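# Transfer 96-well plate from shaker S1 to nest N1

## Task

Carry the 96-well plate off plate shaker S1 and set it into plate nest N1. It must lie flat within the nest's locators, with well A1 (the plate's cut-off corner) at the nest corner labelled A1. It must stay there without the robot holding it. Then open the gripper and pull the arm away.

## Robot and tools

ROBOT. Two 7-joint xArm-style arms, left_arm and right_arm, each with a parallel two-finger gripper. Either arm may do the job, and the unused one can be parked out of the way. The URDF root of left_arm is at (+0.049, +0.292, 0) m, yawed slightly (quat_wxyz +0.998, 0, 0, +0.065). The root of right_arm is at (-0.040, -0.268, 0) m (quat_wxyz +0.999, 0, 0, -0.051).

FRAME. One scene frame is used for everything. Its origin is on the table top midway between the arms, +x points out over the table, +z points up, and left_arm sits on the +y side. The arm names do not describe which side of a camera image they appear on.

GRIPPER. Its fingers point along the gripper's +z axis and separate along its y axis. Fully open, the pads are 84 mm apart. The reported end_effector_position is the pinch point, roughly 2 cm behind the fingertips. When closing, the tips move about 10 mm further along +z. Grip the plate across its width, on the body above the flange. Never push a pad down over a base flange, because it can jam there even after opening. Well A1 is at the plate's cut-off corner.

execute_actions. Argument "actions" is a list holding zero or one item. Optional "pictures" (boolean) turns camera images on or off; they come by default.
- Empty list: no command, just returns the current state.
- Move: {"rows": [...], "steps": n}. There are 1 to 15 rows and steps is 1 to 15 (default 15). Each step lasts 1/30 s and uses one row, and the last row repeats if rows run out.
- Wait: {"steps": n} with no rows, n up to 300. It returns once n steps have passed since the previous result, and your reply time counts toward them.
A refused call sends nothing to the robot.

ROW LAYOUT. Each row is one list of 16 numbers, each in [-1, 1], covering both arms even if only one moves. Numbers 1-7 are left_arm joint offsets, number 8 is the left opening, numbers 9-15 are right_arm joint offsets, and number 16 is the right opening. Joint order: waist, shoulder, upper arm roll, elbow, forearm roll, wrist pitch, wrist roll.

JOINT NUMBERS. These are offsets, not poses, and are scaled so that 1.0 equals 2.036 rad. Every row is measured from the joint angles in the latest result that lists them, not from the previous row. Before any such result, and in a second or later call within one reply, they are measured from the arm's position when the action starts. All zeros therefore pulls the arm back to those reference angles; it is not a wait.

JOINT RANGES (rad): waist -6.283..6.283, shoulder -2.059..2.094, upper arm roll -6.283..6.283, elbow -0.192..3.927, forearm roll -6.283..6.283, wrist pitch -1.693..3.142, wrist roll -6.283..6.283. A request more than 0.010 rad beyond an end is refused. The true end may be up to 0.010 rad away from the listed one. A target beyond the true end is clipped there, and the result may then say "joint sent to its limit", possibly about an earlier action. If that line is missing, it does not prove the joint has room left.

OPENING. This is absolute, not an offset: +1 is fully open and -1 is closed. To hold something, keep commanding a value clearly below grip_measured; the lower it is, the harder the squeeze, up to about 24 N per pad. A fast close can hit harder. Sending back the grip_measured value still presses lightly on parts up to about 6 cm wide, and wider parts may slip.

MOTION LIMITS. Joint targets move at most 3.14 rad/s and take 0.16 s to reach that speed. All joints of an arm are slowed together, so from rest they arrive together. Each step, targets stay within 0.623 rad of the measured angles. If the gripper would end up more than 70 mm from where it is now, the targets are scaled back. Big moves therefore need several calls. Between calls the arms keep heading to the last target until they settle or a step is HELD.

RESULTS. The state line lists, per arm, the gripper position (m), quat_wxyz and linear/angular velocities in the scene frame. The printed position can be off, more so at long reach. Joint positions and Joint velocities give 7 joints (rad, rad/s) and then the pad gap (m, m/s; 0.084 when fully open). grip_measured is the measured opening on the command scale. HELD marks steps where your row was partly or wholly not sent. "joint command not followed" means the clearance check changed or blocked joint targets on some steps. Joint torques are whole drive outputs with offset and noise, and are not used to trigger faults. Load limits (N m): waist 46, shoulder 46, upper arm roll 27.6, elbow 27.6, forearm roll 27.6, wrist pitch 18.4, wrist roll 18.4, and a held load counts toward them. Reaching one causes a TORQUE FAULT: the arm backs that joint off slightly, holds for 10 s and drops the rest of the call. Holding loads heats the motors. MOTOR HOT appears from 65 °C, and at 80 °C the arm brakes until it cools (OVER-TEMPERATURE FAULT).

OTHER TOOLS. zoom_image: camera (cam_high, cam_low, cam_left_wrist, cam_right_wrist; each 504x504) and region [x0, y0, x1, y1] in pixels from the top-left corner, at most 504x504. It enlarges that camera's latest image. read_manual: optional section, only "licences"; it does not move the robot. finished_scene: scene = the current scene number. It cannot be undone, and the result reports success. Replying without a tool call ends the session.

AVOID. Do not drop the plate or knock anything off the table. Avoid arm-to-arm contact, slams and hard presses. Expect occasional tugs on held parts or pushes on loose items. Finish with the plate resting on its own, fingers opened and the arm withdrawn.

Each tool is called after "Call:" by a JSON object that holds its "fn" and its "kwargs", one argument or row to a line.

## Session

Call:
{"fn": "execute_actions", "kwargs": {
  "actions": []
}}

Scene clock: 0.00 s of 8400.00 s.
left_arm: end_effector_position=(+0.4431, +0.3418, +0.2472) grip_measured=+1.00 end_effector_quat_wxyz=(-0.001, +0.998, +0.061, -0.005) end_effector_velocity=(+0.000, -0.000, -0.000) end_effector_angular_velocity=(+0.000, +0.000, -0.001) | right_arm: end_effector_position=(+0.2327, -0.0548, +0.3765) grip_measured=+1.00 end_effector_quat_wxyz=(+0.680, -0.602, -0.394, +0.138) end_effector_velocity=(-0.000, +0.000, +0.000) end_effector_angular_velocity=(+0.000, +0.000, +0.001)
Joint positions: left_arm=[-0.003 -0.25  -0.002  0.914  0.002  1.173  0.003  0.084] | right_arm=[ 0.89   0.126 -0.836  1.102  1.082  2.262 -1.168  0.084]
Joint velocities: left_arm=[ 0.     0.001 -0.001  0.     0.    -0.     0.     0.   ] | right_arm=[ 0.001 -0.     0.     0.     0.     0.     0.    -0.   ]
Joint torques (N m, as the arm reports them, + toward a larger angle): no reading
Motor temperatures (°C, as the motors report them): left_arm=[27 31 32 31 27 31 34] | right_arm=[27 27 29 30 29 33 31]

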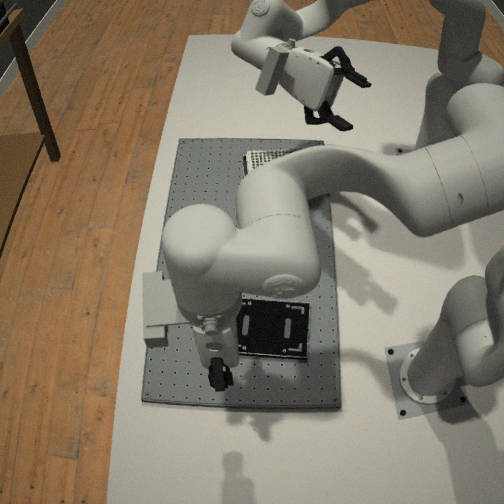

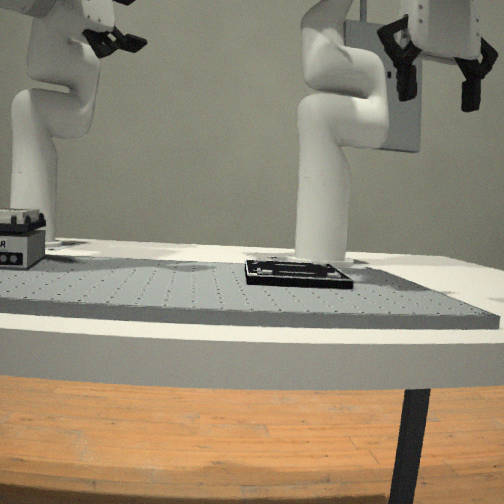

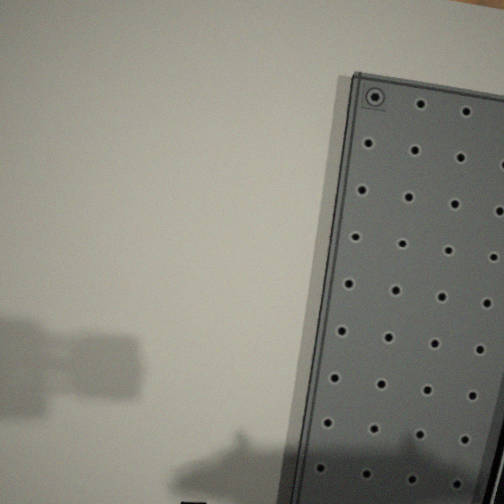

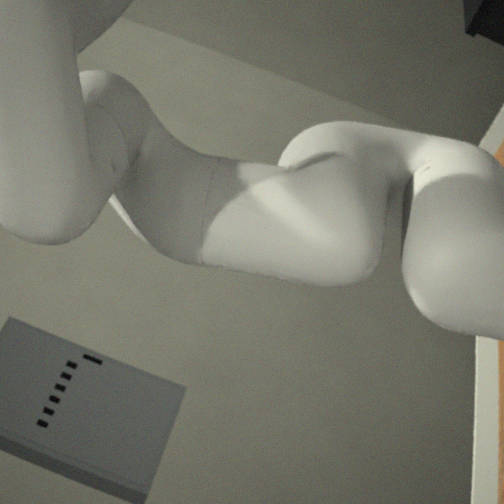

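Call:
{"fn": "execute_actions", "kwargs": {
  "actions": []
}}

Scene clock: 1.63 s of 8400.00 s.
left_arm: end_effector_position=(+0.4431, +0.3418, +0.2472) grip_measured=+1.00 end_effector_quat_wxyz=(-0.001, +0.998, +0.061, -0.005) end_effector_velocity=(+0.000, +0.000, -0.001) end_effector_angular_velocity=(-0.000, +0.001, +0.000) | right_arm: end_effector_position=(+0.2327, -0.0548, +0.3765) grip_measured=+1.00 end_effector_quat_wxyz=(+0.680, -0.602, -0.394, +0.138) end_effector_velocity=(-0.000, -0.000, -0.000) end_effector_angular_velocity=(-0.001, +0.000, +0.000)
Joint positions: left_arm=[-0.003 -0.25  -0.002  0.914  0.002  1.173  0.003  0.084] | right_arm=[ 0.89   0.126 -0.836  1.102  1.082  2.262 -1.168  0.084]
Joint velocities: left_arm=[-0.     0.002  0.    -0.    -0.    -0.    -0.     0.   ] | right_arm=[-0.    -0.    -0.    -0.    -0.001  0.     0.    -0.   ]
Joint torques (N m, as the arm reports them, + toward a larger angle): left_arm=[ -0.33 -11.04   0.6   18.68   0.06  -1.14  -0.31] | right_arm=[ -2.05 -15.04  -1.82  18.75   2.27   1.03  -0.46]
Motor temperatures (°C, as the motors report them): left_arm=[27 32 32 31 27 31 34] | right_arm=[27 27 29 31 29 33 31]
Steps of this call (steps 1 to 49: nothing new was sent). Readings (joint positions):
1: left_arm=[-0.003 -0.250 -0.002 0.914 0.002 1.173 0.003] | right_arm=[0.890 0.126 -0.836 1.102 1.082 2.262 -1.168]
2: left_arm=[-0.003 -0.250 -0.002 0.914 0.002 1.173 0.003] | right_arm=[0.890 0.126 -0.836 1.102 1.082 2.262 -1.168]
4: left_arm=[-0.003 -0.250 -0.002 0.914 0.002 1.173 0.003] | right_arm=[0.890 0.126 -0.836 1.102 1.082 2.262 -1.168]
8: left_arm=[-0.003 -0.250 -0.002 0.914 0.002 1.173 0.003] | right_arm=[0.890 0.126 -0.836 1.102 1.082 2.262 -1.168]
49: the state above

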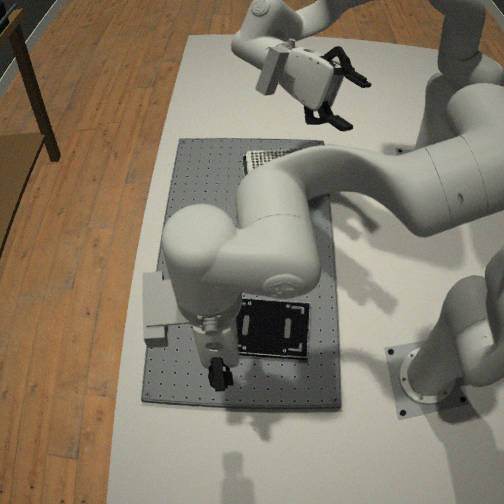

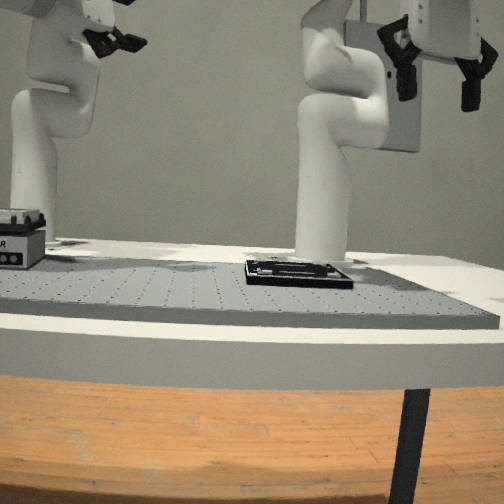

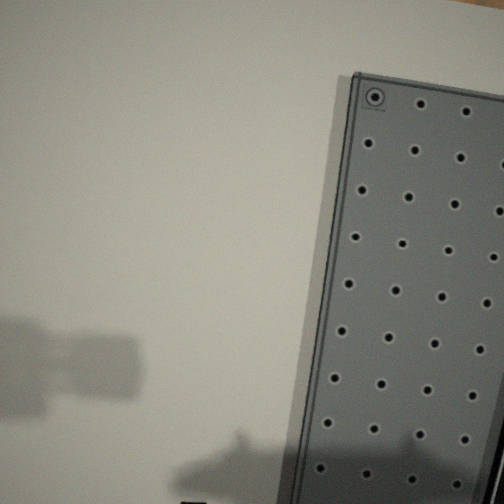

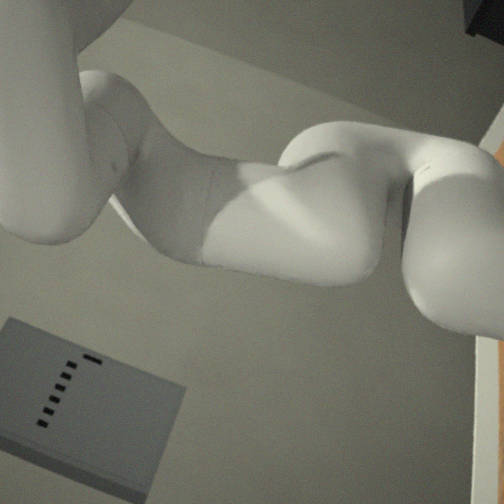

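Call:
{"fn": "execute_actions", "kwargs": {
  "actions": [
    {"rows":[[0.65,0,0,0,0,0,0,1,-0.290,-0.276,0.411,-0.168,-0.531,-0.524,0.670,1]],"steps":15}
  ],
  "pictures": false
}}

Call:
{"fn": "execute_actions", "kwargs": {
  "actions": [
    {"steps":30}
  ]
}}

Scene clock: 3.00 s of 8400.00 s.
left_arm: end_effector_position=(+0.3716, +0.5239, +0.2472) grip_measured=+1.00 end_effector_quat_wxyz=(+0.001, +0.952, +0.305, -0.005) end_effector_velocity=(-0.268, +0.372, +0.000) end_effector_angular_velocity=(+0.000, +0.001, +1.156) | right_arm: end_effector_position=(+0.2599, -0.1730, +0.2414) grip_measured=+1.00 end_effector_quat_wxyz=(-0.106, +0.978, +0.148, -0.098) end_effector_velocity=(+0.348, -0.279, -0.015) end_effector_angular_velocity=(-2.185, -1.493, -2.209)
Joint positions: left_arm=[ 0.494 -0.25  -0.001  0.914  0.002  1.173  0.003  0.084] | right_arm=[ 0.353 -0.385 -0.09   0.791  0.186  1.374 -0.183  0.084]
Joint velocities: left_arm=[ 1.158 -0.    -0.004 -0.    -0.     0.001 -0.001 -0.   ] | right_arm=[-0.478 -0.421  0.766 -0.27  -1.617 -1.562  2.876  0.   ]
Joint torques (N m, as the arm reports them, + toward a larger angle): left_arm=[ -1.47 -10.8    0.53  18.37  -0.24  -1.25  -0.18] | right_arm=[ 1.25 -8.84  0.45 23.19  2.39 -0.37 -0.91]
Motor temperatures (°C, as the motors report them): left_arm=[27 32 32 32 27 31 34] | right_arm=[27 27 29 31 29 33 31]
Steps of this call (steps 1 to 26: nothing new was sent; steps 27 to 41: all 15 steps of this action). Readings (joint positions):
27: left_arm=[-0.002 -0.250 -0.002 0.914 0.002 1.173 0.003] | right_arm=[0.889 0.126 -0.835 1.101 1.081 2.261 -1.167]
28: left_arm=[0.005 -0.250 -0.004 0.914 0.002 1.173 0.003] | right_arm=[0.882 0.119 -0.826 1.097 1.073 2.253 -1.159]
30: left_arm=[0.060 -0.250 -0.011 0.914 0.001 1.173 0.003] | right_arm=[0.825 0.067 -0.761 1.063 1.012 2.190 -1.096]
34: left_arm=[0.223 -0.250 -0.001 0.914 0.002 1.173 0.003] | right_arm=[0.582 -0.166 -0.482 0.925 0.722 1.902 -0.808]
41: the state above

Scene clock: 4.00 s of 8400.00 s.
left_arm: end_effector_position=(+0.0988, +0.6860, +0.2472) grip_measured=+1.00 end_effector_quat_wxyz=(+0.002, +0.751, +0.660, -0.004) end_effector_velocity=(-0.011, +0.001, +0.000) end_effector_angular_velocity=(+0.000, -0.003, +0.026) | right_arm: end_effector_position=(+0.3004, -0.1995, +0.2497) grip_measured=+1.00 end_effector_quat_wxyz=(-0.000, +1.000, +0.001, -0.000) end_effector_velocity=(+0.000, -0.001, +0.000) end_effector_angular_velocity=(-0.001, -0.000, -0.002)
Joint positions: left_arm=[ 1.319 -0.25  -0.004  0.914  0.002  1.173  0.003  0.084] | right_arm=[ 0.299 -0.436  0.001  0.76   0.001  1.196  0.196  0.084]
Joint velocities: left_arm=[ 0.012 -0.     0.015  0.     0.001 -0.    -0.    -0.   ] | right_arm=[-0.002 -0.     0.    -0.    -0.001 -0.    -0.     0.   ]
Joint torques (N m, as the arm reports them, + toward a larger angle): left_arm=[ -1.25 -10.77   0.62  18.7   -0.07  -1.31  -0.23] | right_arm=[ -0.92 -10.14   0.04  22.86  -0.14  -1.73  -0.31]
Motor temperatures (°C, as the motors report them): left_arm=[27 32 32 32 27 31 34] | right_arm=[27 27 29 32 29 33 31]
Steps of this call (steps 1 to 30: the robot went on to your last target). Readings (joint positions):
1: left_arm=[0.533 -0.250 -0.001 0.914 0.002 1.173 0.003] | right_arm=[0.339 -0.399 -0.066 0.783 0.136 1.325 -0.089]
2: left_arm=[0.571 -0.250 -0.001 0.914 0.002 1.173 0.003] | right_arm=[0.327 -0.410 -0.046 0.776 0.094 1.285 -0.006]
4: left_arm=[0.649 -0.250 -0.001 0.914 0.002 1.173 0.003] | right_arm=[0.310 -0.425 -0.017 0.767 0.037 1.230 0.116]
8: left_arm=[0.803 -0.250 -0.002 0.914 0.002 1.173 0.003] | right_arm=[0.301 -0.433 -0.002 0.761 0.006 1.200 0.186]
30: the state above

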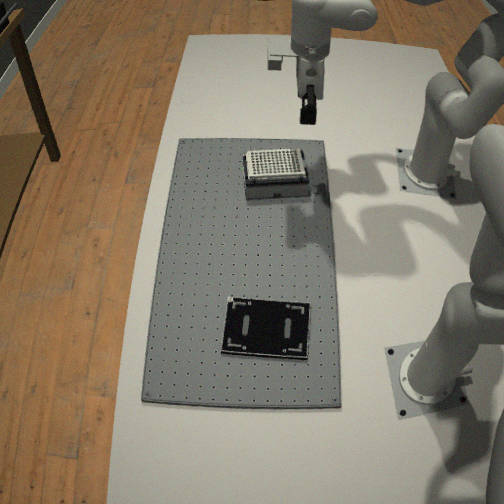

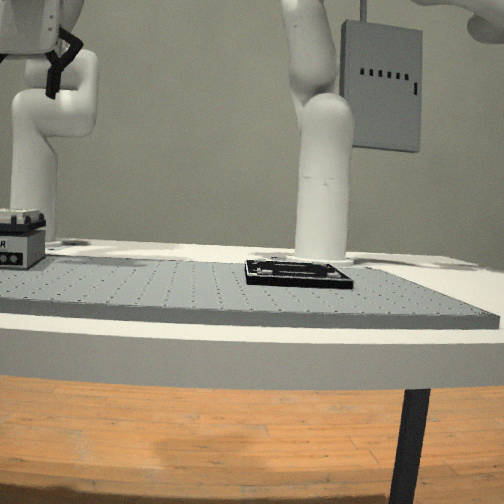

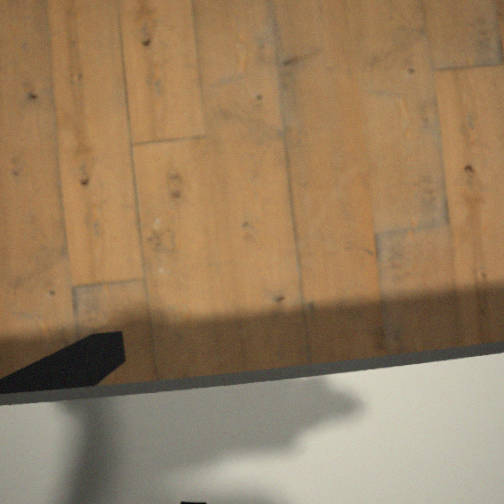

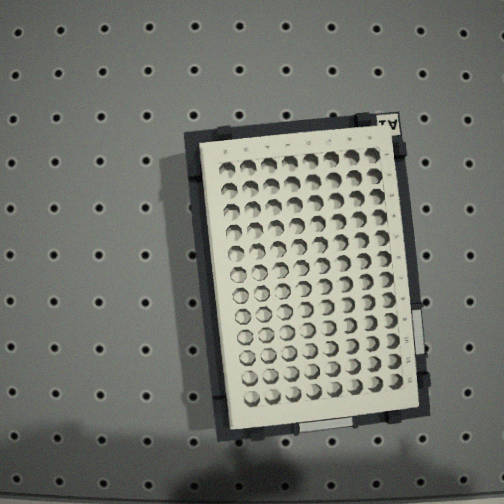

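Call:
{"fn": "zoom_image", "kwargs": {
  "camera": "cam_right_wrist",
  "region": [170, 100, 450, 450]
}}

Call:
{"fn": "zoom_image", "kwargs": {
  "camera": "cam_high",
  "region": [200, 280, 330, 380]
}}

Region (170, 100, 450, 450) of cam_right_wrist's 504x504 image, scaled by 1.440, with more detail than that image has; it fills the left 403 columns of this view, and the rest is white.

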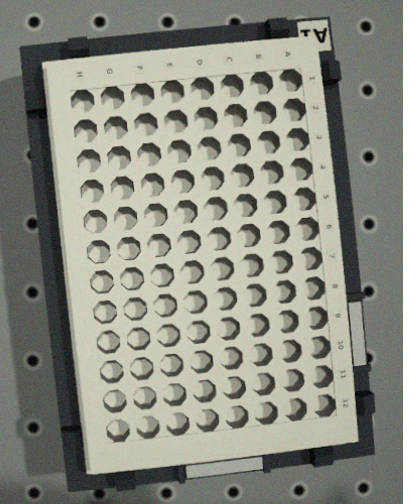

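Region (200, 280, 330, 380) of cam_high's 504x504 image, scaled by 3.877, with more detail than that image has; it fills the top 388 rows of this view, and the rest is white.

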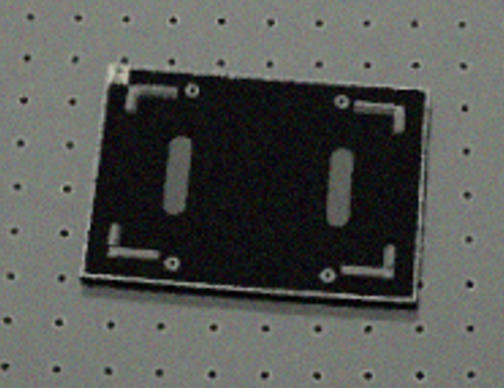

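Call:
{"fn": "execute_actions", "kwargs": {
  "actions": [
    {"rows":[[0,0,0,0,0,0,0,1,-0.0049,0.140,0,0.0086,0,-0.1313,-0.056,1]],"steps":15}
  ],
  "pictures": false
}}

Call:
{"fn": "execute_actions", "kwargs": {
  "actions": [
    {"steps":20}
  ]
}}

Scene clock: 6.57 s of 8400.00 s.
left_arm: end_effector_position=(+0.0988, +0.6860, +0.2472) grip_measured=+1.00 end_effector_quat_wxyz=(+0.002, +0.751, +0.660, -0.004) end_effector_velocity=(-0.000, -0.000, +0.000) end_effector_angular_velocity=(+0.000, -0.000, +0.000) | right_arm: end_effector_position=(+0.3579, -0.1921, +0.1712) grip_measured=+1.00 end_effector_quat_wxyz=(-0.000, +0.999, +0.053, +0.001) end_effector_velocity=(+0.008, +0.001, +0.005) end_effector_angular_velocity=(+0.005, -0.028, +0.007)
Joint positions: left_arm=[ 1.319 -0.25  -0.004  0.914  0.002  1.173  0.003  0.084] | right_arm=[ 0.289 -0.154  0.001  0.778  0.001  0.929  0.082  0.084]
Joint velocities: left_arm=[-0.    -0.     0.001 -0.    -0.     0.     0.    -0.   ] | right_arm=[-0.002 -0.002  0.     0.008 -0.001 -0.019 -0.008 -0.   ]
Joint torques (N m, as the arm reports them, + toward a larger angle): left_arm=[ -0.76 -10.86   0.69  18.61   0.04  -1.14  -0.24] | right_arm=[ -1.76 -15.44   0.    20.58  -0.65  -1.55  -0.02]
Motor temperatures (°C, as the motors report them): left_arm=[27 32 32 33 27 31 34] | right_arm=[27 27 29 33 29 33 31]
Steps of this call (steps 1 to 15: the robot went on to your last target; steps 16 to 62: nothing new was sent; steps 63 to 77: all 15 steps of this action). Readings (joint positions):
63: left_arm=[1.320 -0.250 -0.002 0.914 0.002 1.173 0.003] | right_arm=[0.299 -0.435 0.001 0.760 0.001 1.195 0.195]
64: left_arm=[1.320 -0.250 -0.003 0.914 0.002 1.173 0.003] | right_arm=[0.299 -0.429 0.001 0.761 0.001 1.187 0.192]
66: left_arm=[1.319 -0.250 -0.004 0.914 0.002 1.173 0.003] | right_arm=[0.297 -0.374 0.001 0.768 0.001 1.129 0.168]
70: left_arm=[1.319 -0.250 -0.004 0.914 0.002 1.173 0.003] | right_arm=[0.291 -0.198 0.001 0.771 0.001 0.979 0.103]
77: the state above

Scene clock: 7.23 s of 8400.00 s.
left_arm: end_effector_position=(+0.0988, +0.6860, +0.2472) grip_measured=+1.00 end_effector_quat_wxyz=(+0.002, +0.751, +0.660, -0.004) end_effector_velocity=(+0.000, -0.000, +0.000) end_effector_angular_velocity=(+0.000, +0.000, -0.002) | right_arm: end_effector_position=(+0.3575, -0.1921, +0.1697) grip_measured=+1.00 end_effector_quat_wxyz=(-0.000, +0.999, +0.053, -0.000) end_effector_velocity=(+0.000, -0.000, -0.000) end_effector_angular_velocity=(+0.000, +0.000, -0.002)
Joint positions: left_arm=[ 1.319 -0.25  -0.004  0.914  0.002  1.173  0.003  0.084] | right_arm=[ 0.289 -0.151  0.001  0.777  0.001  0.928  0.082  0.084]
Joint velocities: left_arm=[-0.    -0.001 -0.001 -0.     0.     0.001  0.    -0.   ] | right_arm=[-0.001  0.     0.     0.     0.    -0.     0.    -0.   ]
Joint torques (N m, as the arm reports them, + toward a larger angle): left_arm=[ -0.76 -10.63   0.59  18.64  -0.27  -1.41  -0.32] | right_arm=[ -0.55 -15.5   -0.23  20.92  -0.44  -1.63  -0.38]
Motor temperatures (°C, as the motors report them): left_arm=[27 32 32 33 27 31 34] | right_arm=[27 27 29 33 29 33 31]
Steps of this call (steps 1 to 15: the robot went on to your last target; steps 16 to 20: nothing new was sent). Readings (joint positions):
1: left_arm=[1.319 -0.250 -0.004 0.914 0.002 1.173 0.003] | right_arm=[0.289 -0.153 0.001 0.778 0.001 0.929 0.082]
2: left_arm=[1.319 -0.250 -0.004 0.914 0.002 1.173 0.003] | right_arm=[0.289 -0.153 0.001 0.778 0.001 0.929 0.082]
4: left_arm=[1.319 -0.250 -0.004 0.914 0.002 1.173 0.003] | right_arm=[0.289 -0.152 0.001 0.777 0.001 0.929 0.082]
8: left_arm=[1.319 -0.250 -0.004 0.914 0.002 1.173 0.003] | right_arm=[0.289 -0.151 0.001 0.777 0.001 0.928 0.082]
20: the state above
All arms were judged still, so your last target was given up. Only a new action makes them travel on or press farther. Fingers that are still opening or closing keep moving.

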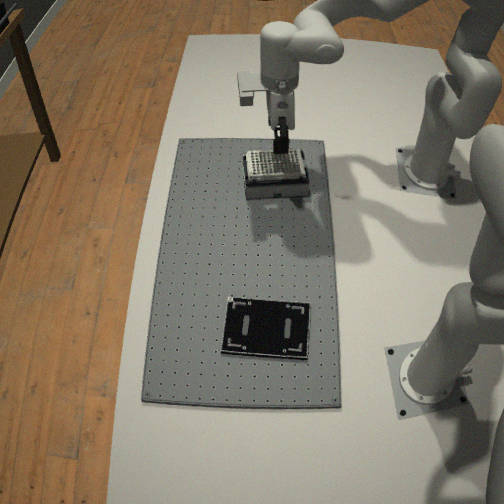

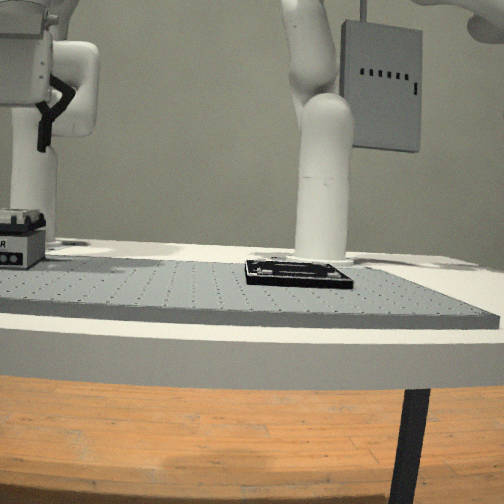

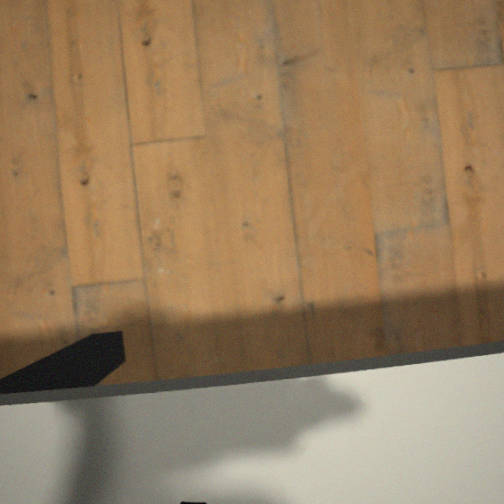

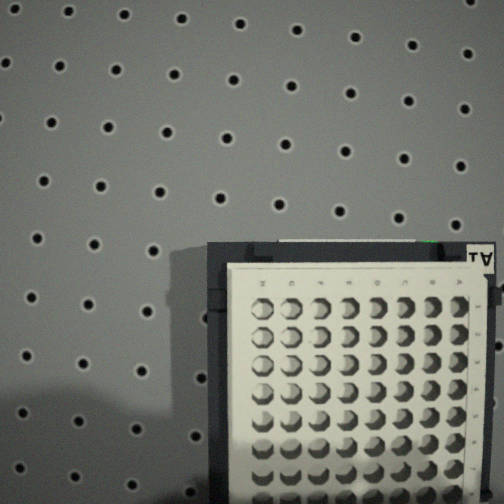

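Call:
{"fn": "zoom_image", "kwargs": {
  "camera": "cam_right_wrist",
  "region": [200, 250, 504, 504]
}}

Region (200, 250, 504, 504) of cam_right_wrist's 504x504 image, scaled by 1.658, with more detail than that image has; it fills the top 421 rows of this view, and the rest is white.

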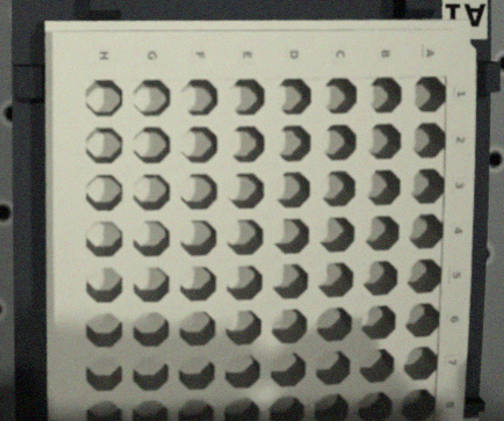

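Call:
{"fn": "execute_actions", "kwargs": {
  "actions": [
    {"rows":[[0,0,0,0,0,0,0,1,-0.0002,0.0125,0,-0.0085,0,-0.021,0,1],[0,0,0,0,0,0,0,1,-0.0004,0.025,0,-0.017,0,-0.042,0,1],[0,0,0,0,0,0,0,1,-0.0006,0.0376,0,-0.0254,0,-0.063,-0.0006,1],[0,0,0,0,0,0,0,1,-0.0006,0.0502,0,-0.0338,0,-0.0840,-0.0006,1]],"steps":15}
  ],
  "pictures": false
}}

Call:
{"fn": "execute_actions", "kwargs": {
  "actions": [
    {"steps":12}
  ]
}}

Scene clock: 10.33 s of 8400.00 s.
left_arm: end_effector_position=(+0.0988, +0.6860, +0.2472) grip_measured=+1.00 end_effector_quat_wxyz=(+0.002, +0.751, +0.660, -0.004) end_effector_velocity=(-0.000, -0.000, -0.000) end_effector_angular_velocity=(-0.002, -0.000, +0.001) | right_arm: end_effector_position=(+0.3596, -0.1923, +0.1159) grip_measured=+1.00 end_effector_quat_wxyz=(-0.000, +0.999, +0.053, +0.001) end_effector_velocity=(-0.003, +0.000, -0.004) end_effector_angular_velocity=(-0.000, +0.005, +0.001)
Joint positions: left_arm=[ 1.319 -0.25  -0.004  0.914  0.002  1.173  0.003  0.084] | right_arm=[ 0.288 -0.05   0.001  0.71   0.001  0.758  0.081  0.084]
Joint velocities: left_arm=[-0.     0.001  0.001 -0.    -0.     0.    -0.    -0.   ] | right_arm=[ 0.001  0.003  0.    -0.008  0.001 -0.006 -0.    -0.   ]
Joint torques (N m, as the arm reports them, + toward a larger angle): left_arm=[ -0.56 -11.05   0.55  18.76  -0.09  -1.3   -0.27] | right_arm=[ -0.81 -16.7   -0.13  20.39  -0.58  -1.69  -0.25]
Motor temperatures (°C, as the motors report them): left_arm=[27 32 32 34 27 31 34] | right_arm=[27 28 29 34 29 33 31]
Steps of this call (steps 1 to 78: nothing new was sent; steps 79 to 93: all 15 steps of this action). Readings (joint positions):
79: left_arm=[1.319 -0.250 -0.004 0.914 0.002 1.173 0.003] | right_arm=[0.289 -0.150 0.001 0.777 0.001 0.928 0.082]
80: left_arm=[1.319 -0.250 -0.004 0.914 0.002 1.173 0.003] | right_arm=[0.289 -0.148 0.001 0.775 0.001 0.920 0.082]
82: left_arm=[1.319 -0.250 -0.004 0.914 0.002 1.173 0.003] | right_arm=[0.289 -0.125 0.001 0.761 0.001 0.877 0.082]
86: left_arm=[1.319 -0.250 -0.004 0.914 0.002 1.173 0.003] | right_arm=[0.288 -0.056 0.001 0.711 0.001 0.779 0.081]
93: the state above

Scene clock: 10.73 s of 8400.00 s.
left_arm: end_effector_position=(+0.0988, +0.6860, +0.2472) grip_measured=+1.00 end_effector_quat_wxyz=(+0.002, +0.751, +0.660, -0.004) end_effector_velocity=(+0.000, +0.000, +0.000) end_effector_angular_velocity=(+0.001, -0.000, +0.001) | right_arm: end_effector_position=(+0.3589, -0.1924, +0.1150) grip_measured=+1.00 end_effector_quat_wxyz=(-0.000, +0.999, +0.053, -0.000) end_effector_velocity=(-0.000, +0.001, -0.001) end_effector_angular_velocity=(-0.000, +0.001, +0.001)
Joint positions: left_arm=[ 1.319 -0.25  -0.004  0.914  0.002  1.173  0.003  0.084] | right_arm=[ 0.288 -0.049  0.001  0.708  0.001  0.757  0.081  0.084]
Joint velocities: left_arm=[ 0.    -0.001 -0.001  0.    -0.    -0.    -0.001  0.   ] | right_arm=[ 0.001  0.001  0.    -0.001  0.    -0.    -0.    -0.   ]
Joint torques (N m, as the arm reports them, + toward a larger angle): left_arm=[ -0.41 -10.78   0.56  18.54  -0.11  -1.33  -0.27] | right_arm=[ -0.79 -16.28  -0.26  19.95  -0.63  -1.52  -0.35]
Motor temperatures (°C, as the motors report them): left_arm=[27 32 32 34 27 31 34] | right_arm=[27 28 29 34 29 33 31]
Steps of this call (steps 1 to 12: the robot went on to your last target). Readings (joint positions):
1: left_arm=[1.319 -0.250 -0.004 0.914 0.002 1.173 0.003] | right_arm=[0.288 -0.050 0.001 0.709 0.001 0.758 0.081]
2: left_arm=[1.319 -0.250 -0.004 0.914 0.002 1.173 0.003] | right_arm=[0.288 -0.050 0.001 0.709 0.001 0.757 0.081]
4: left_arm=[1.319 -0.250 -0.004 0.914 0.002 1.173 0.003] | right_arm=[0.288 -0.049 0.001 0.709 0.001 0.757 0.081]
8: left_arm=[1.319 -0.250 -0.004 0.914 0.002 1.173 0.003] | right_arm=[0.288 -0.049 0.001 0.708 0.001 0.757 0.081]
12: the state above

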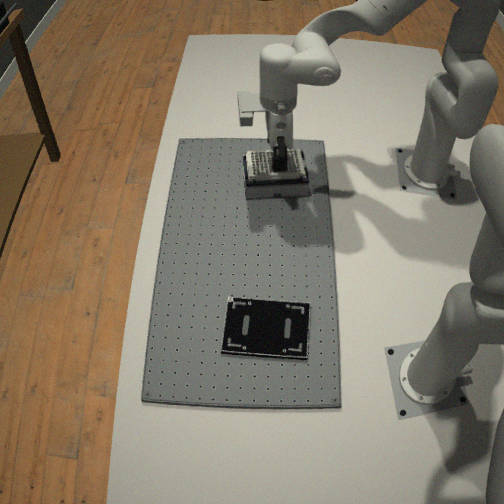

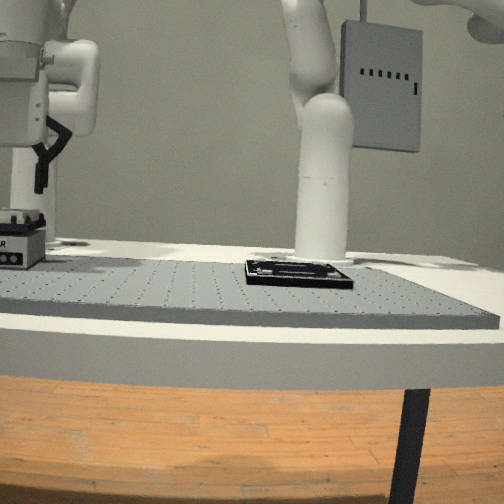

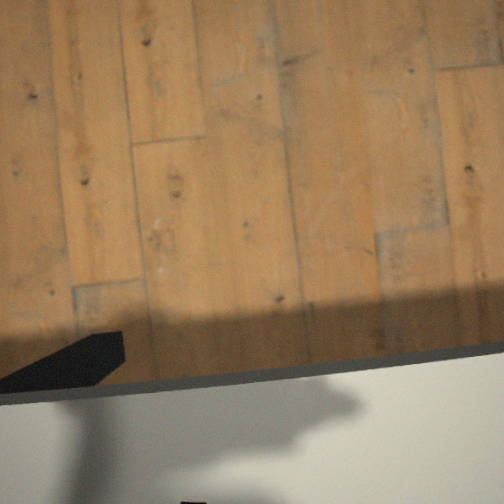

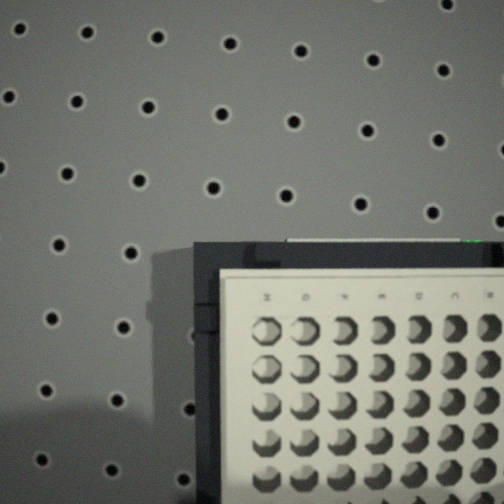

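Call:
{"fn": "execute_actions", "kwargs": {
  "actions": [
    {"rows":[[0,0,0,0,0,0,0,1,-0.0012,0,0,0,0,0,-0.0012,1],[0,0,0,0,0,0,0,1,-0.0024,0,0,0,0,0,-0.0024,1],[0,0,0,0,0,0,0,1,-0.0024,0,0,0,0,0,-0.0024,1],[0,0,0,0,0,0,0,1,-0.0024,0.0022,0,-0.0009,0,-0.0032,-0.0024,1],[0,0,0,0,0,0,0,1,-0.0024,0.0045,0,-0.0019,0,-0.0063,-0.0024,1],[0,0,0,0,0,0,0,1,-0.0024,0.0067,0,-0.0028,0,-0.0095,-0.0024,1],[0,0,0,0,0,0,0,1,-0.0024,0.0089,0,-0.0037,0,-0.0127,-0.0024,1],[0,0,0,0,0,0,0,1,-0.0024,0.0112,0,-0.0047,0,-0.0158,-0.0024,1],[0,0,0,0,0,0,0,1,-0.0024,0.0134,0,-0.0056,0,-0.0190,-0.0024,1],[0,0,0,0,0,0,0,1,-0.0024,0.0156,0,-0.0066,0,-0.0222,-0.0024,1],[0,0,0,0,0,0,0,1,-0.0024,0.0178,0,-0.0075,0,-0.0253,-0.0024,1],[0,0,0,0,0,0,0,1,-0.0024,0.0201,0,-0.0084,0,-0.0285,-0.0024,1],[0,0,0,0,0,0,0,1,-0.0024,0.0223,0,-0.0094,0,-0.0317,-0.0024,1],[0,0,0,0,0,0,0,1,-0.0024,0.0245,0,-0.0103,0,-0.0348,-0.0024,1],[0,0,0,0,0,0,0,1,-0.0024,0.0268,0,-0.0112,0,-0.0380,-0.0024,1]],"steps":15}
  ],
  "pictures": false
}}

Call:
{"fn": "execute_actions", "kwargs": {
  "actions": [
    {"steps":15}
  ]
}}

Scene clock: 15.60 s of 8400.00 s.
left_arm: end_effector_position=(+0.0988, +0.6860, +0.2472) grip_measured=+1.00 end_effector_quat_wxyz=(+0.002, +0.751, +0.660, -0.004) end_effector_velocity=(-0.000, +0.000, +0.000) end_effector_angular_velocity=(+0.000, -0.000, -0.001) | right_arm: end_effector_position=(+0.3593, -0.1943, +0.0960) grip_measured=+1.00 end_effector_quat_wxyz=(-0.000, +0.999, +0.053, -0.000) end_effector_velocity=(-0.000, +0.000, -0.059) end_effector_angular_velocity=(+0.001, -0.002, +0.000)
Joint positions: left_arm=[ 1.319 -0.25  -0.004  0.914  0.002  1.173  0.003  0.084] | right_arm=[ 0.283 -0.007  0.001  0.691  0.001  0.698  0.076  0.084]
Joint velocities: left_arm=[-0.    -0.     0.     0.    -0.     0.     0.001 -0.   ] | right_arm=[ 0.     0.134 -0.    -0.055  0.    -0.192 -0.    -0.   ]
Joint torques (N m, as the arm reports them, + toward a larger angle): left_arm=[ -0.25 -11.08   0.56  18.76  -0.22  -1.34  -0.36] | right_arm=[ -1.62 -16.97  -0.27  19.77  -0.23  -1.52  -0.08]
Motor temperatures (°C, as the motors report them): left_arm=[27 32 32 35 27 31 34] | right_arm=[27 28 29 35 29 34 31]
Steps of this call (steps 1 to 15: the robot went on to your last target; steps 16 to 90: nothing new was sent; then 1.37 s passed at rest; steps 91 to 105: all 15 steps of this action). Readings (joint positions):
91: left_arm=[1.319 -0.250 -0.004 0.914 0.002 1.173 0.003] | right_arm=[0.288 -0.049 0.001 0.708 0.001 0.757 0.080]
92: left_arm=[1.319 -0.250 -0.004 0.914 0.002 1.173 0.003] | right_arm=[0.287 -0.049 0.001 0.708 0.001 0.757 0.080]
94: left_arm=[1.319 -0.250 -0.004 0.914 0.002 1.173 0.003] | right_arm=[0.285 -0.049 0.001 0.708 0.001 0.757 0.077]
98: left_arm=[1.319 -0.250 -0.004 0.914 0.002 1.173 0.003] | right_arm=[0.283 -0.038 0.001 0.704 0.001 0.742 0.076]
105: the state above

Scene clock: 16.10 s of 8400.00 s.
left_arm: end_effector_position=(+0.0988, +0.6860, +0.2472) grip_measured=+1.00 end_effector_quat_wxyz=(+0.002, +0.751, +0.660, -0.004) end_effector_velocity=(-0.000, -0.000, -0.000) end_effector_angular_velocity=(-0.001, -0.000, -0.000) | right_arm: end_effector_position=(+0.3594, -0.1944, +0.0906) grip_measured=+1.00 end_effector_quat_wxyz=(-0.000, +0.999, +0.053, -0.000) end_effector_velocity=(+0.000, -0.000, -0.000) end_effector_angular_velocity=(-0.001, -0.000, +0.000)
Joint positions: left_arm=[ 1.319 -0.25  -0.004  0.914  0.002  1.173  0.003  0.084] | right_arm=[0.283 0.006 0.001 0.686 0.001 0.68  0.076 0.084]
Joint velocities: left_arm=[ 0.     0.001  0.    -0.    -0.     0.     0.     0.   ] | right_arm=[-0.     0.001 -0.    -0.    -0.001 -0.001 -0.     0.   ]
Joint torques (N m, as the arm reports them, + toward a larger angle): left_arm=[ -0.49 -10.81   0.74  18.35   0.05  -1.21  -0.31] | right_arm=[ -0.71 -16.97   0.37  19.5    0.08  -1.62  -0.47]
Motor temperatures (°C, as the motors report them): left_arm=[27 32 32 35 27 31 34] | right_arm=[27 28 29 35 29 34 31]
Steps of this call (steps 1 to 15: the robot went on to your last target). Readings (joint positions):
1: left_arm=[1.319 -0.250 -0.004 0.914 0.002 1.173 0.003] | right_arm=[0.283 -0.002 0.001 0.689 0.001 0.692 0.076]
2: left_arm=[1.319 -0.250 -0.004 0.914 0.002 1.173 0.003] | right_arm=[0.283 0.001 0.001 0.687 0.001 0.687 0.076]
4: left_arm=[1.319 -0.250 -0.004 0.914 0.002 1.173 0.003] | right_arm=[0.283 0.005 0.001 0.686 0.001 0.683 0.076]
8: left_arm=[1.319 -0.250 -0.004 0.914 0.002 1.173 0.003] | right_arm=[0.283 0.006 0.001 0.686 0.001 0.680 0.076]
15: the state above

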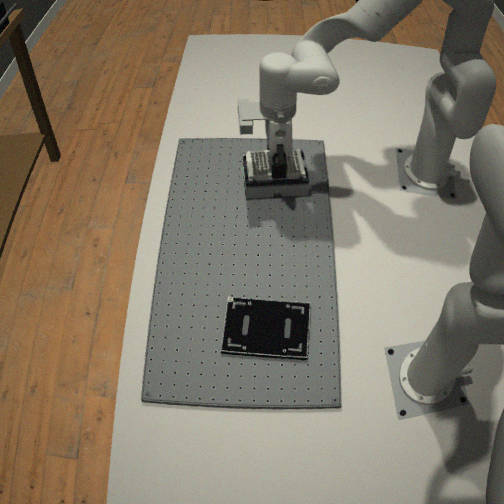

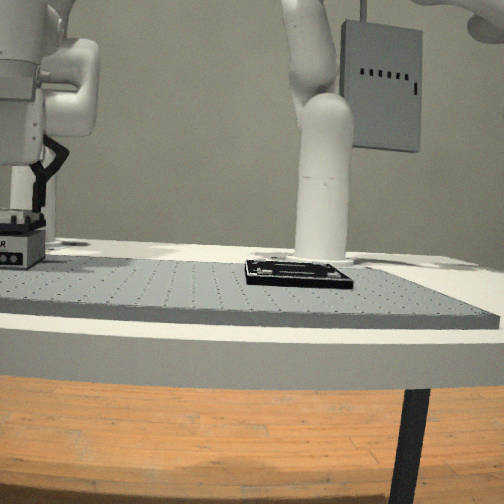

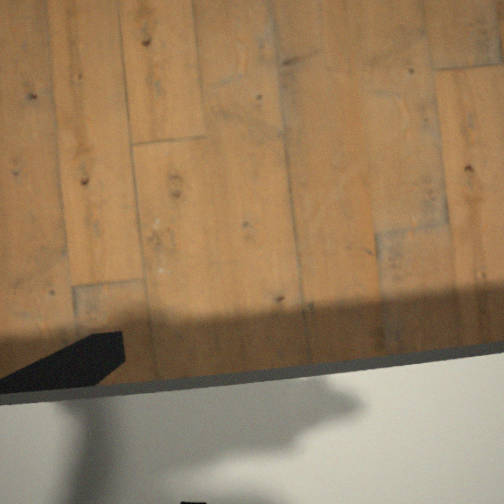

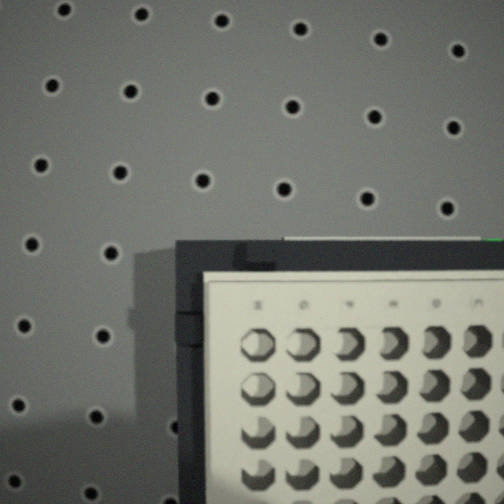

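Close gently.

Call:
{"fn": "execute_actions", "kwargs": {
  "actions": [
    {"rows":[[0,0,0,0,0,0,0,1,0,0,0,0,0,0,0,0.6]],"steps":15}
  ],
  "pictures": false
}}

Call:
{"fn": "execute_actions", "kwargs": {
  "actions": [
    {"steps":10}
  ],
  "pictures": false
}}

Scene clock: 16.97 s of 8400.00 s.
left_arm: end_effector_position=(+0.0988, +0.6860, +0.2472) grip_measured=+1.00 end_effector_quat_wxyz=(+0.002, +0.751, +0.660, -0.004) end_effector_velocity=(-0.000, -0.000, +0.001) end_effector_angular_velocity=(+0.001, -0.000, -0.000) | right_arm: end_effector_position=(+0.3597, -0.1947, +0.0909) grip_measured=+0.91 end_effector_quat_wxyz=(-0.000, +0.999, +0.053, +0.000) end_effector_velocity=(-0.000, +0.000, -0.000) end_effector_angular_velocity=(-0.000, +0.001, +0.001)
Joint positions: left_arm=[ 1.319 -0.25  -0.004  0.914  0.002  1.173  0.003  0.084] | right_arm=[0.283 0.005 0.001 0.686 0.001 0.68  0.076 0.081]
Joint velocities: left_arm=[-0.    -0.002  0.001 -0.    -0.     0.     0.001 -0.   ] | right_arm=[ 0.     0.001  0.001 -0.     0.    -0.     0.     0.   ]
Joint torques (N m, as the arm reports them, + toward a larger angle): left_arm=[ -0.56 -10.93   0.56  18.54  -0.21  -1.37  -0.31] | right_arm=[  1.55 -14.61   2.22  17.42   0.35  -1.38   0.1 ]
Motor temperatures (°C, as the motors report them): left_arm=[27 32 32 35 27 31 34] | right_arm=[27 28 29 35 29 34 31]
Steps of this call (steps 1 to 11: the robot went on to your last target; steps 12 to 26: all 15 steps of this action). Readings (joint positions):
12: left_arm=[1.319 -0.250 -0.004 0.914 0.002 1.173 0.003] | right_arm=[0.283 0.006 0.001 0.686 0.001 0.680 0.076]
13: left_arm=[1.319 -0.250 -0.004 0.914 0.002 1.173 0.003] | right_arm=[0.283 0.005 -0.000 0.686 0.001 0.680 0.076]
15: left_arm=[1.319 -0.250 -0.004 0.914 0.002 1.173 0.003] | right_arm=[0.283 0.005 0.000 0.686 0.001 0.680 0.076]
19: left_arm=[1.319 -0.250 -0.004 0.914 0.002 1.173 0.003] | right_arm=[0.283 0.005 0.000 0.686 0.001 0.680 0.076]
26: the state above

Scene clock: 17.30 s of 8400.00 s.
left_arm: end_effector_position=(+0.0988, +0.6860, +0.2472) grip_measured=+1.00 end_effector_quat_wxyz=(+0.002, +0.751, +0.660, -0.004) end_effector_velocity=(-0.000, +0.000, +0.000) end_effector_angular_velocity=(+0.001, -0.000, +0.001) | right_arm: end_effector_position=(+0.3596, -0.1946, +0.0908) grip_measured=+0.91 end_effector_quat_wxyz=(-0.000, +0.999, +0.053, +0.000) end_effector_velocity=(-0.000, +0.000, -0.000) end_effector_angular_velocity=(-0.000, +0.001, +0.001)
Joint positions: left_arm=[ 1.319 -0.25  -0.004  0.914  0.002  1.173  0.003  0.084] | right_arm=[0.283 0.005 0.001 0.686 0.001 0.68  0.076 0.081]
Joint velocities: left_arm=[ 0.    -0.001  0.     0.     0.     0.    -0.     0.   ] | right_arm=[ 0.     0.     0.001 -0.    -0.    -0.     0.    -0.   ]
Joint torques (N m, as the arm reports them, + toward a larger angle): left_arm=[ -0.81 -10.89   0.75  18.65  -0.31  -1.47  -0.16] | right_arm=[  1.12 -15.16   3.03  16.79   0.62  -1.72  -0.39]
Motor temperatures (°C, as the motors report them): left_arm=[27 32 32 36 27 31 34] | right_arm=[27 28 29 35 29 34 31]
Steps of this call (steps 1 to 10: the robot went on to your last target). Readings (joint positions):
1: left_arm=[1.319 -0.250 -0.004 0.914 0.002 1.173 0.003] | right_arm=[0.283 0.005 0.001 0.686 0.001 0.680 0.076]
2: left_arm=[1.319 -0.250 -0.004 0.914 0.002 1.173 0.003] | right_arm=[0.283 0.005 0.001 0.686 0.001 0.680 0.076]
4: left_arm=[1.319 -0.250 -0.004 0.914 0.002 1.173 0.003] | right_arm=[0.283 0.005 0.001 0.686 0.001 0.680 0.076]
8: left_arm=[1.319 -0.250 -0.004 0.914 0.002 1.173 0.003] | right_arm=[0.283 0.005 0.001 0.686 0.001 0.680 0.076]
10: the state above

Call:
{"fn": "execute_actions", "kwargs": {
  "actions": [
    {"rows":[[0,0,0,0,0,0,0,1,0,0,0,0,0,0,0,0.0],[0,0,0,0,0,0,0,1,0,0,0,0,0,0,0,-0.6],[0,0,0,0,0,0,0,1,0,0,0,0,0,0,0,-1],[0,0,0,0,0,0,0,1,0,-0.0022,0,0.0009,0,0.0032,0,-1],[0,0,0,0,0,0,0,1,0,-0.0045,0,0.0019,0,0.0063,0,-1],[0,0,0,0,0,0,0,1,0,-0.0067,0,0.0028,0,0.0095,0,-1],[0,0,0,0,0,0,0,1,0,-0.0089,0,0.0037,0,0.0127,0,-1],[0,0,0,0,0,0,0,1,0,-0.0112,0,0.0047,0,0.0158,0,-1],[0,0,0,0,0,0,0,1,0,-0.0134,0,0.0056,0,0.0190,0,-1],[0,0,0,0,0,0,0,1,0,-0.0156,0,0.0066,0,0.0222,0,-1],[0,0,0,0,0,0,0,1,0,-0.0178,0,0.0075,0,0.0253,0,-1],[0,0,0,0,0,0,0,1,0,-0.0201,0,0.0084,0,0.0285,0,-1],[0,0,0,0,0,0,0,1,0,-0.0223,0,0.0094,0,0.0317,0,-1],[0,0,0,0,0,0,0,1,0,-0.0245,0,0.0103,0,0.0348,0,-1],[0,0,0,0,0,0,0,1,0,-0.0268,0,0.0112,0,0.0380,0,-1]],"steps":15}
  ],
  "pictures": false
}}

Call:
{"fn": "execute_actions", "kwargs": {
  "actions": [
    {"steps":12}
  ]
}}

Scene clock: 22.37 s of 8400.00 s.
left_arm: end_effector_position=(+0.0988, +0.6860, +0.2472) grip_measured=+1.00 end_effector_quat_wxyz=(+0.002, +0.751, +0.660, -0.004) end_effector_velocity=(-0.000, +0.000, +0.000) end_effector_angular_velocity=(+0.000, -0.000, -0.001) | right_arm: end_effector_position=(+0.3590, -0.1928, +0.1092) grip_measured=+0.90 end_effector_quat_wxyz=(-0.000, +0.999, +0.055, -0.000) end_effector_velocity=(+0.005, -0.005, +0.066) end_effector_angular_velocity=(+0.001, -0.016, -0.011)
Joint positions: left_arm=[ 1.319 -0.25  -0.004  0.914  0.002  1.173  0.003  0.084] | right_arm=[ 0.285 -0.036  0.004  0.703  0.002  0.74   0.076  0.081]
Joint velocities: left_arm=[-0.     0.     0.001  0.    -0.    -0.001  0.001 -0.   ] | right_arm=[-0.003 -0.141 -0.009  0.063 -0.003  0.188  0.001 -0.   ]
Joint torques (N m, as the arm reports them, + toward a larger angle): left_arm=[ -0.68 -10.83   0.96  18.88  -0.22  -1.27  -0.26] | right_arm=[ -1.46 -17.37  -1.08  19.39  -0.3   -2.02  -0.06]
Motor temperatures (°C, as the motors report them): left_arm=[27 32 32 36 27 31 34] | right_arm=[27 28 30 35 29 34 31]
Steps of this call (steps 1 to 15: the robot went on to your last target; steps 16 to 90: nothing new was sent; then 1.57 s passed at rest; steps 91 to 105: all 15 steps of this action). Readings (joint positions):
91: left_arm=[1.319 -0.250 -0.004 0.914 0.002 1.173 0.003] | right_arm=[0.283 0.006 0.001 0.686 0.001 0.680 0.076]
92: left_arm=[1.319 -0.250 -0.004 0.914 0.002 1.173 0.003] | right_arm=[0.283 0.006 0.001 0.686 0.001 0.680 0.076]
94: left_arm=[1.319 -0.250 -0.004 0.914 0.002 1.173 0.003] | right_arm=[0.283 0.005 0.001 0.686 0.001 0.680 0.076]
98: left_arm=[1.319 -0.250 -0.004 0.914 0.002 1.173 0.003] | right_arm=[0.283 -0.003 0.001 0.688 0.001 0.695 0.076]
105: the state above

Scene clock: 22.77 s of 8400.00 s.
left_arm: end_effector_position=(+0.0988, +0.6860, +0.2472) grip_measured=+1.00 end_effector_quat_wxyz=(+0.002, +0.751, +0.660, -0.004) end_effector_velocity=(-0.000, -0.000, -0.000) end_effector_angular_velocity=(-0.000, -0.000, +0.000) | right_arm: end_effector_position=(+0.3594, -0.1945, +0.1150) grip_measured=+0.90 end_effector_quat_wxyz=(-0.000, +0.999, +0.053, -0.000) end_effector_velocity=(+0.001, -0.001, +0.001) end_effector_angular_velocity=(+0.001, -0.004, -0.003)
Joint positions: left_arm=[ 1.319 -0.25  -0.004  0.914  0.002  1.173  0.003  0.084] | right_arm=[ 0.283 -0.049  0.001  0.708  0.001  0.757  0.076  0.081]
Joint velocities: left_arm=[ 0.  0.  0. -0. -0.  0.  0.  0.] | right_arm=[-0.001 -0.002 -0.001  0.002  0.    -0.     0.    -0.   ]
Joint torques (N m, as the arm reports them, + toward a larger angle): left_arm=[ -0.46 -10.71   0.41  18.51  -0.1   -1.41  -0.3 ] | right_arm=[ -1.64 -16.45  -0.36  20.52  -0.72  -1.76  -0.3 ]
Motor temperatures (°C, as the motors report them): left_arm=[27 32 32 36 27 31 34] | right_arm=[27 28 30 35 29 34 31]
Steps of this call (steps 1 to 12: the robot went on to your last target). Readings (joint positions):
1: left_arm=[1.319 -0.250 -0.004 0.914 0.002 1.173 0.003] | right_arm=[0.284 -0.041 0.003 0.705 0.002 0.746 0.076]
2: left_arm=[1.319 -0.250 -0.004 0.914 0.002 1.173 0.003] | right_arm=[0.284 -0.044 0.003 0.707 0.001 0.750 0.076]
4: left_arm=[1.319 -0.250 -0.004 0.914 0.002 1.173 0.003] | right_arm=[0.284 -0.048 0.002 0.708 0.001 0.755 0.076]
8: left_arm=[1.319 -0.250 -0.004 0.914 0.002 1.173 0.003] | right_arm=[0.283 -0.049 0.001 0.708 0.001 0.757 0.076]
12: the state above

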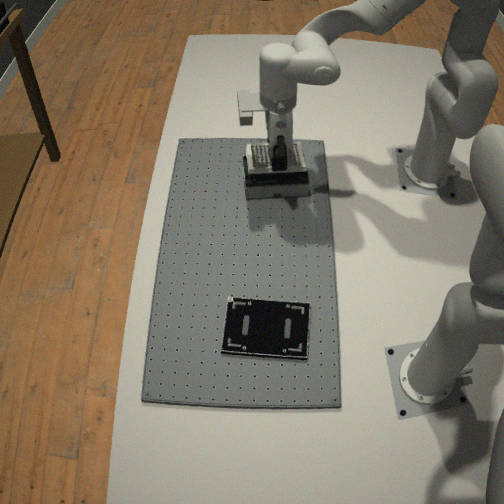

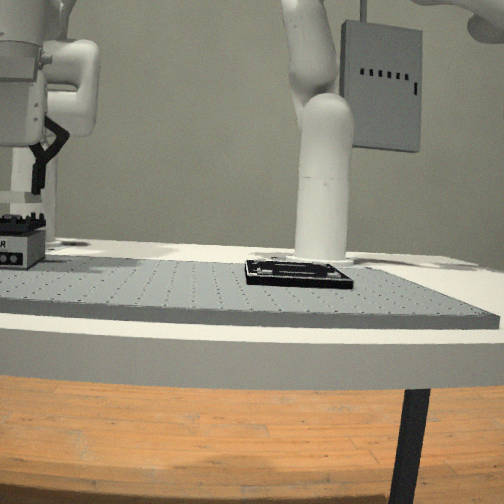

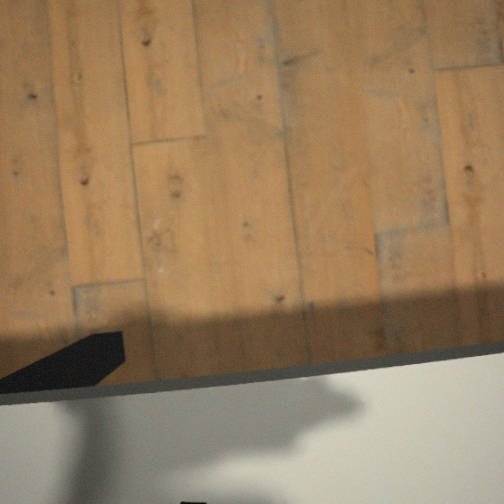

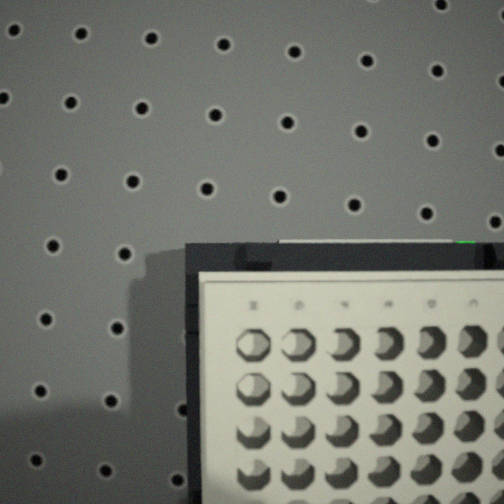

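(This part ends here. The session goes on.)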